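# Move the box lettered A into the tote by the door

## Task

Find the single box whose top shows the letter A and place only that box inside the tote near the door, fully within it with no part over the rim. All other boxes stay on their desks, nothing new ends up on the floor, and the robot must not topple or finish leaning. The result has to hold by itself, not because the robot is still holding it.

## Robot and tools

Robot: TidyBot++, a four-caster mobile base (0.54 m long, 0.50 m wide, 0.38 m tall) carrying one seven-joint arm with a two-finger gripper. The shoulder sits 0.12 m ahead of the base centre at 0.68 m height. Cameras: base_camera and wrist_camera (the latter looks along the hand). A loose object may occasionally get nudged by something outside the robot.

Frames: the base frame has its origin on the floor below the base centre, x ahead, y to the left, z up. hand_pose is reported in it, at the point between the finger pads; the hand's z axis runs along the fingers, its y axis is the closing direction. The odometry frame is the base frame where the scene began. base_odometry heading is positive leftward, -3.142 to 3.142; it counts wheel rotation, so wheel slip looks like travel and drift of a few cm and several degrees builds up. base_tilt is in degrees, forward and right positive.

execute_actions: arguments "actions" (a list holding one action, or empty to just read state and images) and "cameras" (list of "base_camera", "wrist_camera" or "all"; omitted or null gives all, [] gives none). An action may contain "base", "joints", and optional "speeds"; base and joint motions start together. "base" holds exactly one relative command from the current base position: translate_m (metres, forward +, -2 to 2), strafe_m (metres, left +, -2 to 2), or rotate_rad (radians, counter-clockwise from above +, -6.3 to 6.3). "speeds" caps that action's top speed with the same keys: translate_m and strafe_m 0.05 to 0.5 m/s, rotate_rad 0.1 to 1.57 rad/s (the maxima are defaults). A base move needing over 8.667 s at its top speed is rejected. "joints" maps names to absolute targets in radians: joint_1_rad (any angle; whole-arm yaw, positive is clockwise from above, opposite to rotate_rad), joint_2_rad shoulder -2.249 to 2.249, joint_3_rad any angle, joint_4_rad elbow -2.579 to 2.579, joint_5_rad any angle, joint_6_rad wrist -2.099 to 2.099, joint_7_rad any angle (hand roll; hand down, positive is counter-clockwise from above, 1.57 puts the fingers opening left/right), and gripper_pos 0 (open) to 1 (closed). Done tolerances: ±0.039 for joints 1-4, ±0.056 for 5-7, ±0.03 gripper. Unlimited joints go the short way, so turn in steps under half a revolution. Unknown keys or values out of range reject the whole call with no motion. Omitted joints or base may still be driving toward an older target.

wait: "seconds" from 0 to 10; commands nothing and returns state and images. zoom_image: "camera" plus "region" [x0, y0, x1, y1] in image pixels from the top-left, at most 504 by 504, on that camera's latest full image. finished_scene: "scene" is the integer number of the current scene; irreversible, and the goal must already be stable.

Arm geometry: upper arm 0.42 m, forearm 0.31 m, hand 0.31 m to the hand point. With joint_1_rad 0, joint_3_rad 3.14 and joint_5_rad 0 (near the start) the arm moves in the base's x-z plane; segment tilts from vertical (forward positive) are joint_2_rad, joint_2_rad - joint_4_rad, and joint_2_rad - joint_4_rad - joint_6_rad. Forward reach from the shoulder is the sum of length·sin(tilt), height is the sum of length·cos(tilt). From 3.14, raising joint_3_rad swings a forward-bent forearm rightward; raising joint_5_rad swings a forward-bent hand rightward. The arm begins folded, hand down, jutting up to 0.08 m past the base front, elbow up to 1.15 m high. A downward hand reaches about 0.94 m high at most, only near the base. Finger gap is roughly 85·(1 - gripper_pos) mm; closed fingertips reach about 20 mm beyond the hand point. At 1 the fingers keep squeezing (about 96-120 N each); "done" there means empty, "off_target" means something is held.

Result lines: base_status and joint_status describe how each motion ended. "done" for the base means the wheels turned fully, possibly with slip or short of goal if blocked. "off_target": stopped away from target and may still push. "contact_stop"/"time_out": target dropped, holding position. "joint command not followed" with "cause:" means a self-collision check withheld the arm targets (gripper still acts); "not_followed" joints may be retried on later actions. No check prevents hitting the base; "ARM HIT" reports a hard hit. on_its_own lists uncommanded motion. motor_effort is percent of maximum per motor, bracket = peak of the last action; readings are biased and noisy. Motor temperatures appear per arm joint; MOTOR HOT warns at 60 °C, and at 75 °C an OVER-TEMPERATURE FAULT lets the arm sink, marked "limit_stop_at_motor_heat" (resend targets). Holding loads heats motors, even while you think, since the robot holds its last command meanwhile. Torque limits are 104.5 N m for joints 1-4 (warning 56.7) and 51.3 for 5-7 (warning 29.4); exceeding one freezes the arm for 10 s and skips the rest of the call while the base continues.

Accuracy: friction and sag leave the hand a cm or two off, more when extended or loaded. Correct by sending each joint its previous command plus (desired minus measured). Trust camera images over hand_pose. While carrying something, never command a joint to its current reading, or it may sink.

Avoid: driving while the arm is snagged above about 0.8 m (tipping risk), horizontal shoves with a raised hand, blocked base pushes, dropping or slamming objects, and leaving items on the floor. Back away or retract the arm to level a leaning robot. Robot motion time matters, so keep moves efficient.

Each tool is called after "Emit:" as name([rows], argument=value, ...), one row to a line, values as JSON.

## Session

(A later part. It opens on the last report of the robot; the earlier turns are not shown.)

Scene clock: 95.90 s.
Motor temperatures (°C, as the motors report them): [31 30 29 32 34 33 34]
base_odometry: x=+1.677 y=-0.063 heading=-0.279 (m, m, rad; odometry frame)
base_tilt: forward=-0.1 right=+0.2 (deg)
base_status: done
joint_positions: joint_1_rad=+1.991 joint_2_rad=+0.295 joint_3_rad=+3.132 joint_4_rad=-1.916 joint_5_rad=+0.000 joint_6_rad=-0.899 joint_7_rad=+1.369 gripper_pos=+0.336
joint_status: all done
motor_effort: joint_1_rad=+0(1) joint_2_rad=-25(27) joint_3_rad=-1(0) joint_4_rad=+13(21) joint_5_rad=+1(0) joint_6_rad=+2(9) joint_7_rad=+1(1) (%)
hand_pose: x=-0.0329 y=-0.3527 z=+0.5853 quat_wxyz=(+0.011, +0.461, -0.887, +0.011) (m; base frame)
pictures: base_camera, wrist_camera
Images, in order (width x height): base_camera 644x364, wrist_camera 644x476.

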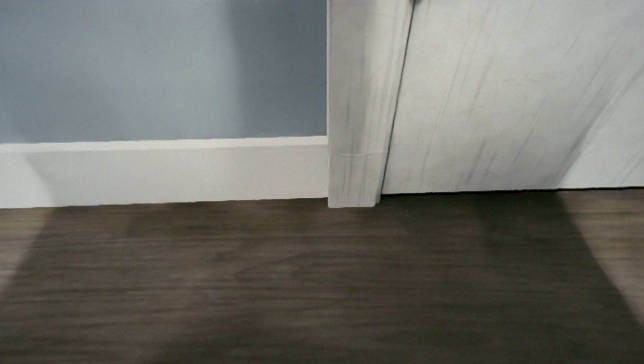

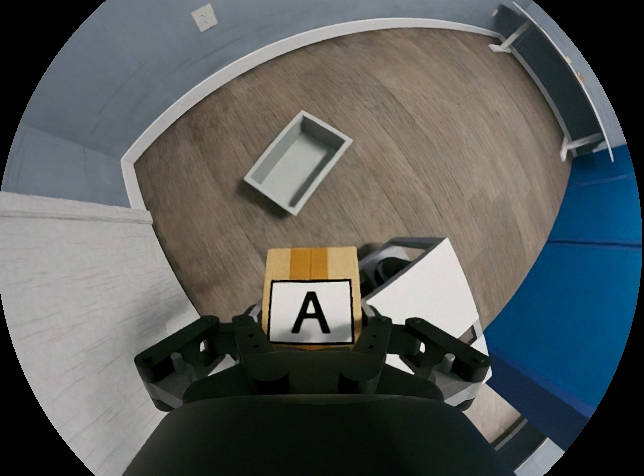

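Emit:
execute_actions([
  {"base":{"translate_m":-0.48},"joints":{"joint_1_rad":1.268,"joint_2_rad":1.33,"joint_3_rad":3.165,"joint_4_rad":-1.485,"joint_6_rad":0.252,"joint_7_rad":1.48}},
], cameras=["wrist_camera"])

Scene clock: 103.73 s.
Motor temperatures (°C, as the motors report them): [31 30 29 32 34 33 34]
base_odometry: x=+1.215 y=+0.070 heading=-0.279 (m, m, rad; odometry frame)
base_tilt: forward=+0.0 right=+0.2 (deg)
base_status: done
joint_positions: joint_1_rad=+1.278 joint_2_rad=+1.328 joint_3_rad=+3.148 joint_4_rad=-1.507 joint_5_rad=+0.000 joint_6_rad=+0.228 joint_7_rad=+1.449 gripper_pos=+0.336
joint_status: all done
motor_effort: joint_1_rad=-1(3) joint_2_rad=-47(50) joint_3_rad=-1(2) joint_4_rad=+7(14) joint_5_rad=+0(1) joint_6_rad=+7(6) joint_7_rad=+1(1) (%)
hand_pose: x=+0.3078 y=-0.6346 z=+0.2153 quat_wxyz=(+0.147, +0.738, -0.621, +0.220) (m; base frame)
pictures: wrist_camera
Images, in order (width x height): wrist_camera 644x476.

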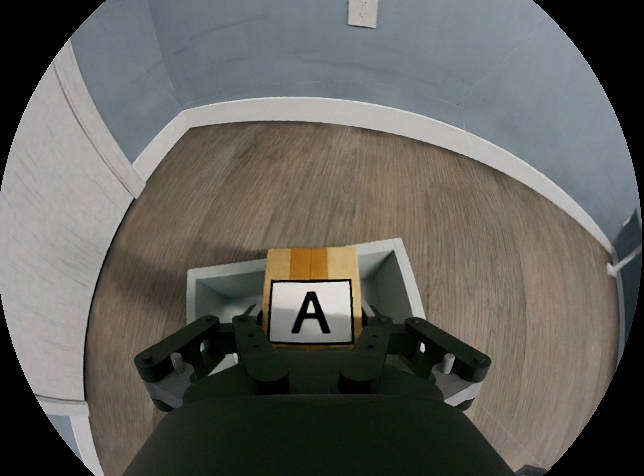

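Emit:
execute_actions([
  {"joints":{"joint_1_rad":1.25,"joint_2_rad":1.69,"joint_4_rad":-1.16,"joint_6_rad":0.295}},
], cameras=["wrist_camera"])

Scene clock: 108.77 s.
Motor temperatures (°C, as the motors report them): [31 30 29 32 34 33 34]
base_odometry: x=+1.215 y=+0.070 heading=-0.279 (m, m, rad; odometry frame)
base_tilt: forward=-0.1 right=+0.2 (deg)
base_status: not commanded
joint_positions: joint_1_rad=+1.261 joint_2_rad=+1.700 joint_3_rad=+3.148 joint_4_rad=-1.180 joint_5_rad=+0.000 joint_6_rad=+0.271 joint_7_rad=+1.449 gripper_pos=+0.336
joint_status: all done
motor_effort: joint_1_rad=+0(0) joint_2_rad=-47(51) joint_3_rad=-1(1) joint_4_rad=+7(8) joint_5_rad=+0(0) joint_6_rad=+6(7) joint_7_rad=+1(1) (%)
hand_pose: x=+0.3172 y=-0.6262 z=+0.0559 quat_wxyz=(+0.145, +0.744, -0.614, +0.220) (m; base frame)
pictures: wrist_camera
Images, in order (width x height): wrist_camera 644x476.

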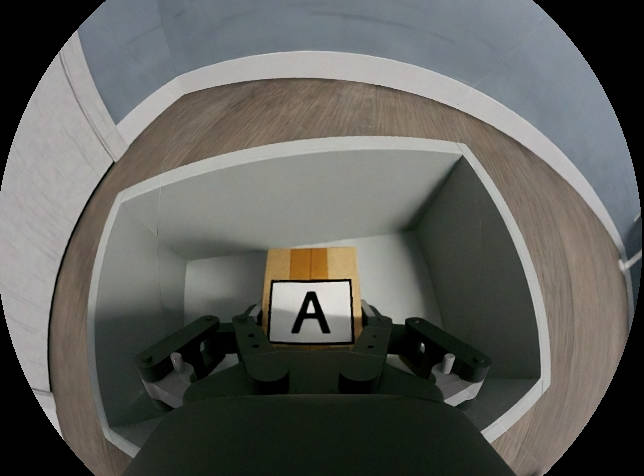

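Emit:
execute_actions([
  {"joints":{"joint_2_rad":1.75,"joint_6_rad":0.35}},
], cameras=["wrist_camera"])

Scene clock: 110.53 s.
Motor temperatures (°C, as the motors report them): [31 30 29 32 34 33 34]
base_odometry: x=+1.215 y=+0.070 heading=-0.279 (m, m, rad; odometry frame)
base_tilt: forward=-0.1 right=+0.2 (deg)
base_status: not commanded
joint_positions: joint_1_rad=+1.260 joint_2_rad=+1.730 joint_3_rad=+3.148 joint_4_rad=-1.174 joint_5_rad=+0.000 joint_6_rad=+0.334 joint_7_rad=+1.449 gripper_pos=+0.336
joint_status: all done
motor_effort: joint_1_rad=+0(1) joint_2_rad=-45(47) joint_3_rad=-1(1) joint_4_rad=+6(8) joint_5_rad=+0(0) joint_6_rad=+7(7) joint_7_rad=+1(1) (%)
hand_pose: x=+0.3179 y=-0.6270 z=+0.0478 quat_wxyz=(+0.155, +0.740, -0.610, +0.236) (m; base frame)
pictures: wrist_camera
Images, in order (width x height): wrist_camera 644x476.

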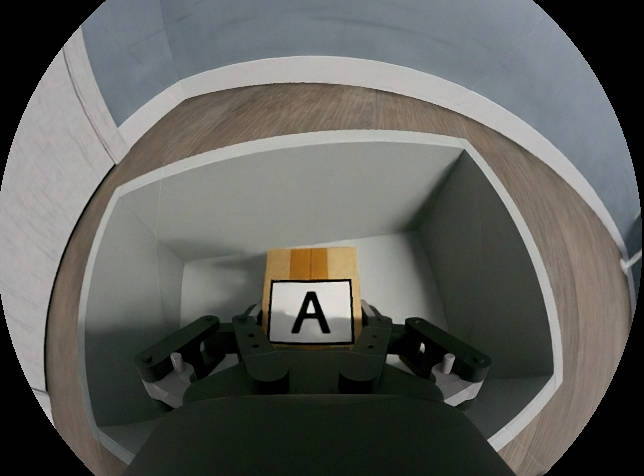

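Emit:
execute_actions([
  {"joints":{"gripper_pos":0.1,"joint_2_rad":1.735}},
], cameras=["wrist_camera"])

Emit:
execute_actions([
  {"joints":{"joint_2_rad":1.4,"joint_4_rad":-1.5,"joint_6_rad":0.25}},
], cameras=["wrist_camera"])

Scene clock: 112.70 s.
Motor temperatures (°C, as the motors report them): [31 30 29 32 34 33 34]
base_odometry: x=+1.215 y=+0.070 heading=-0.279 (m, m, rad; odometry frame)
base_tilt: forward=-0.1 right=+0.2 (deg)
base_status: not commanded
joint_positions: joint_1_rad=+1.260 joint_2_rad=+1.730 joint_3_rad=+3.148 joint_4_rad=-1.174 joint_5_rad=+0.000 joint_6_rad=+0.335 joint_7_rad=+1.449 gripper_pos=+0.100
joint_status: all done
motor_effort: joint_1_rad=+0(0) joint_2_rad=-44(45) joint_3_rad=-1(1) joint_4_rad=+6(6) joint_5_rad=+0(0) joint_6_rad=+6(6) joint_7_rad=+1(1) (%)
hand_pose: x=+0.3180 y=-0.6273 z=+0.0478 quat_wxyz=(+0.155, +0.740, -0.610, +0.236) (m; base frame)
pictures: wrist_camera
Images, in order (width x height): wrist_camera 644x476.

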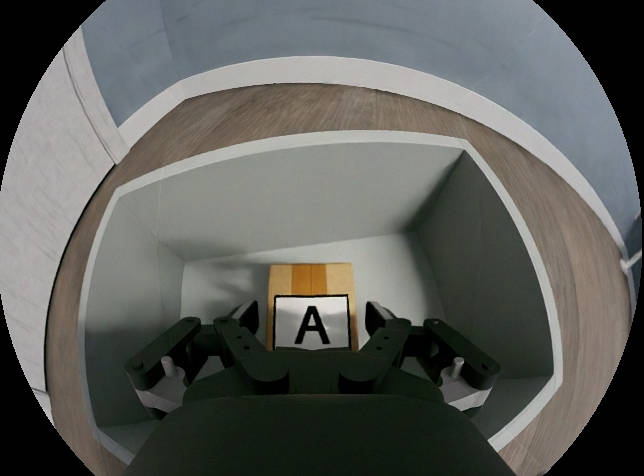

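Scene clock: 114.23 s.
Motor temperatures (°C, as the motors report them): [31 30 29 32 34 33 34]
base_odometry: x=+1.215 y=+0.070 heading=-0.279 (m, m, rad; odometry frame)
base_tilt: forward=-0.1 right=+0.2 (deg)
base_status: not commanded
joint_positions: joint_1_rad=+1.260 joint_2_rad=+1.400 joint_3_rad=+3.148 joint_4_rad=-1.481 joint_5_rad=+0.000 joint_6_rad=+0.272 joint_7_rad=+1.449 gripper_pos=+0.100
joint_status: all done
motor_effort: joint_1_rad=+0(0) joint_2_rad=-45(48) joint_3_rad=-1(1) joint_4_rad=+6(7) joint_5_rad=+0(0) joint_6_rad=+6(7) joint_7_rad=+1(1) (%)
hand_pose: x=+0.3161 y=-0.6232 z=+0.1812 quat_wxyz=(+0.145, +0.744, -0.615, +0.220) (m; base frame)
pictures: wrist_camera
Images, in order (width x height): wrist_camera 644x476.

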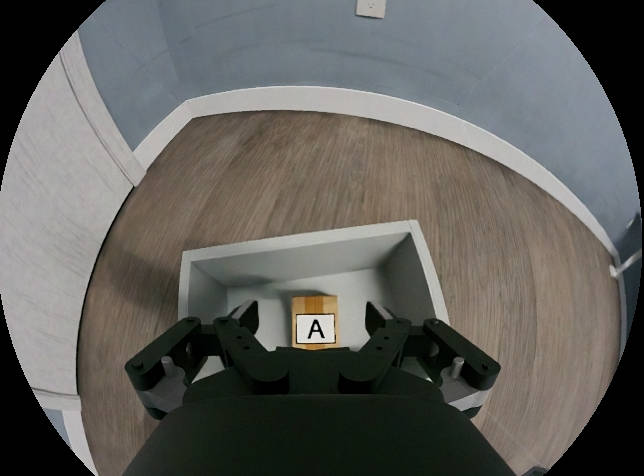

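Emit:
finished_scene(scene=2)

The scene is finished: the task was done.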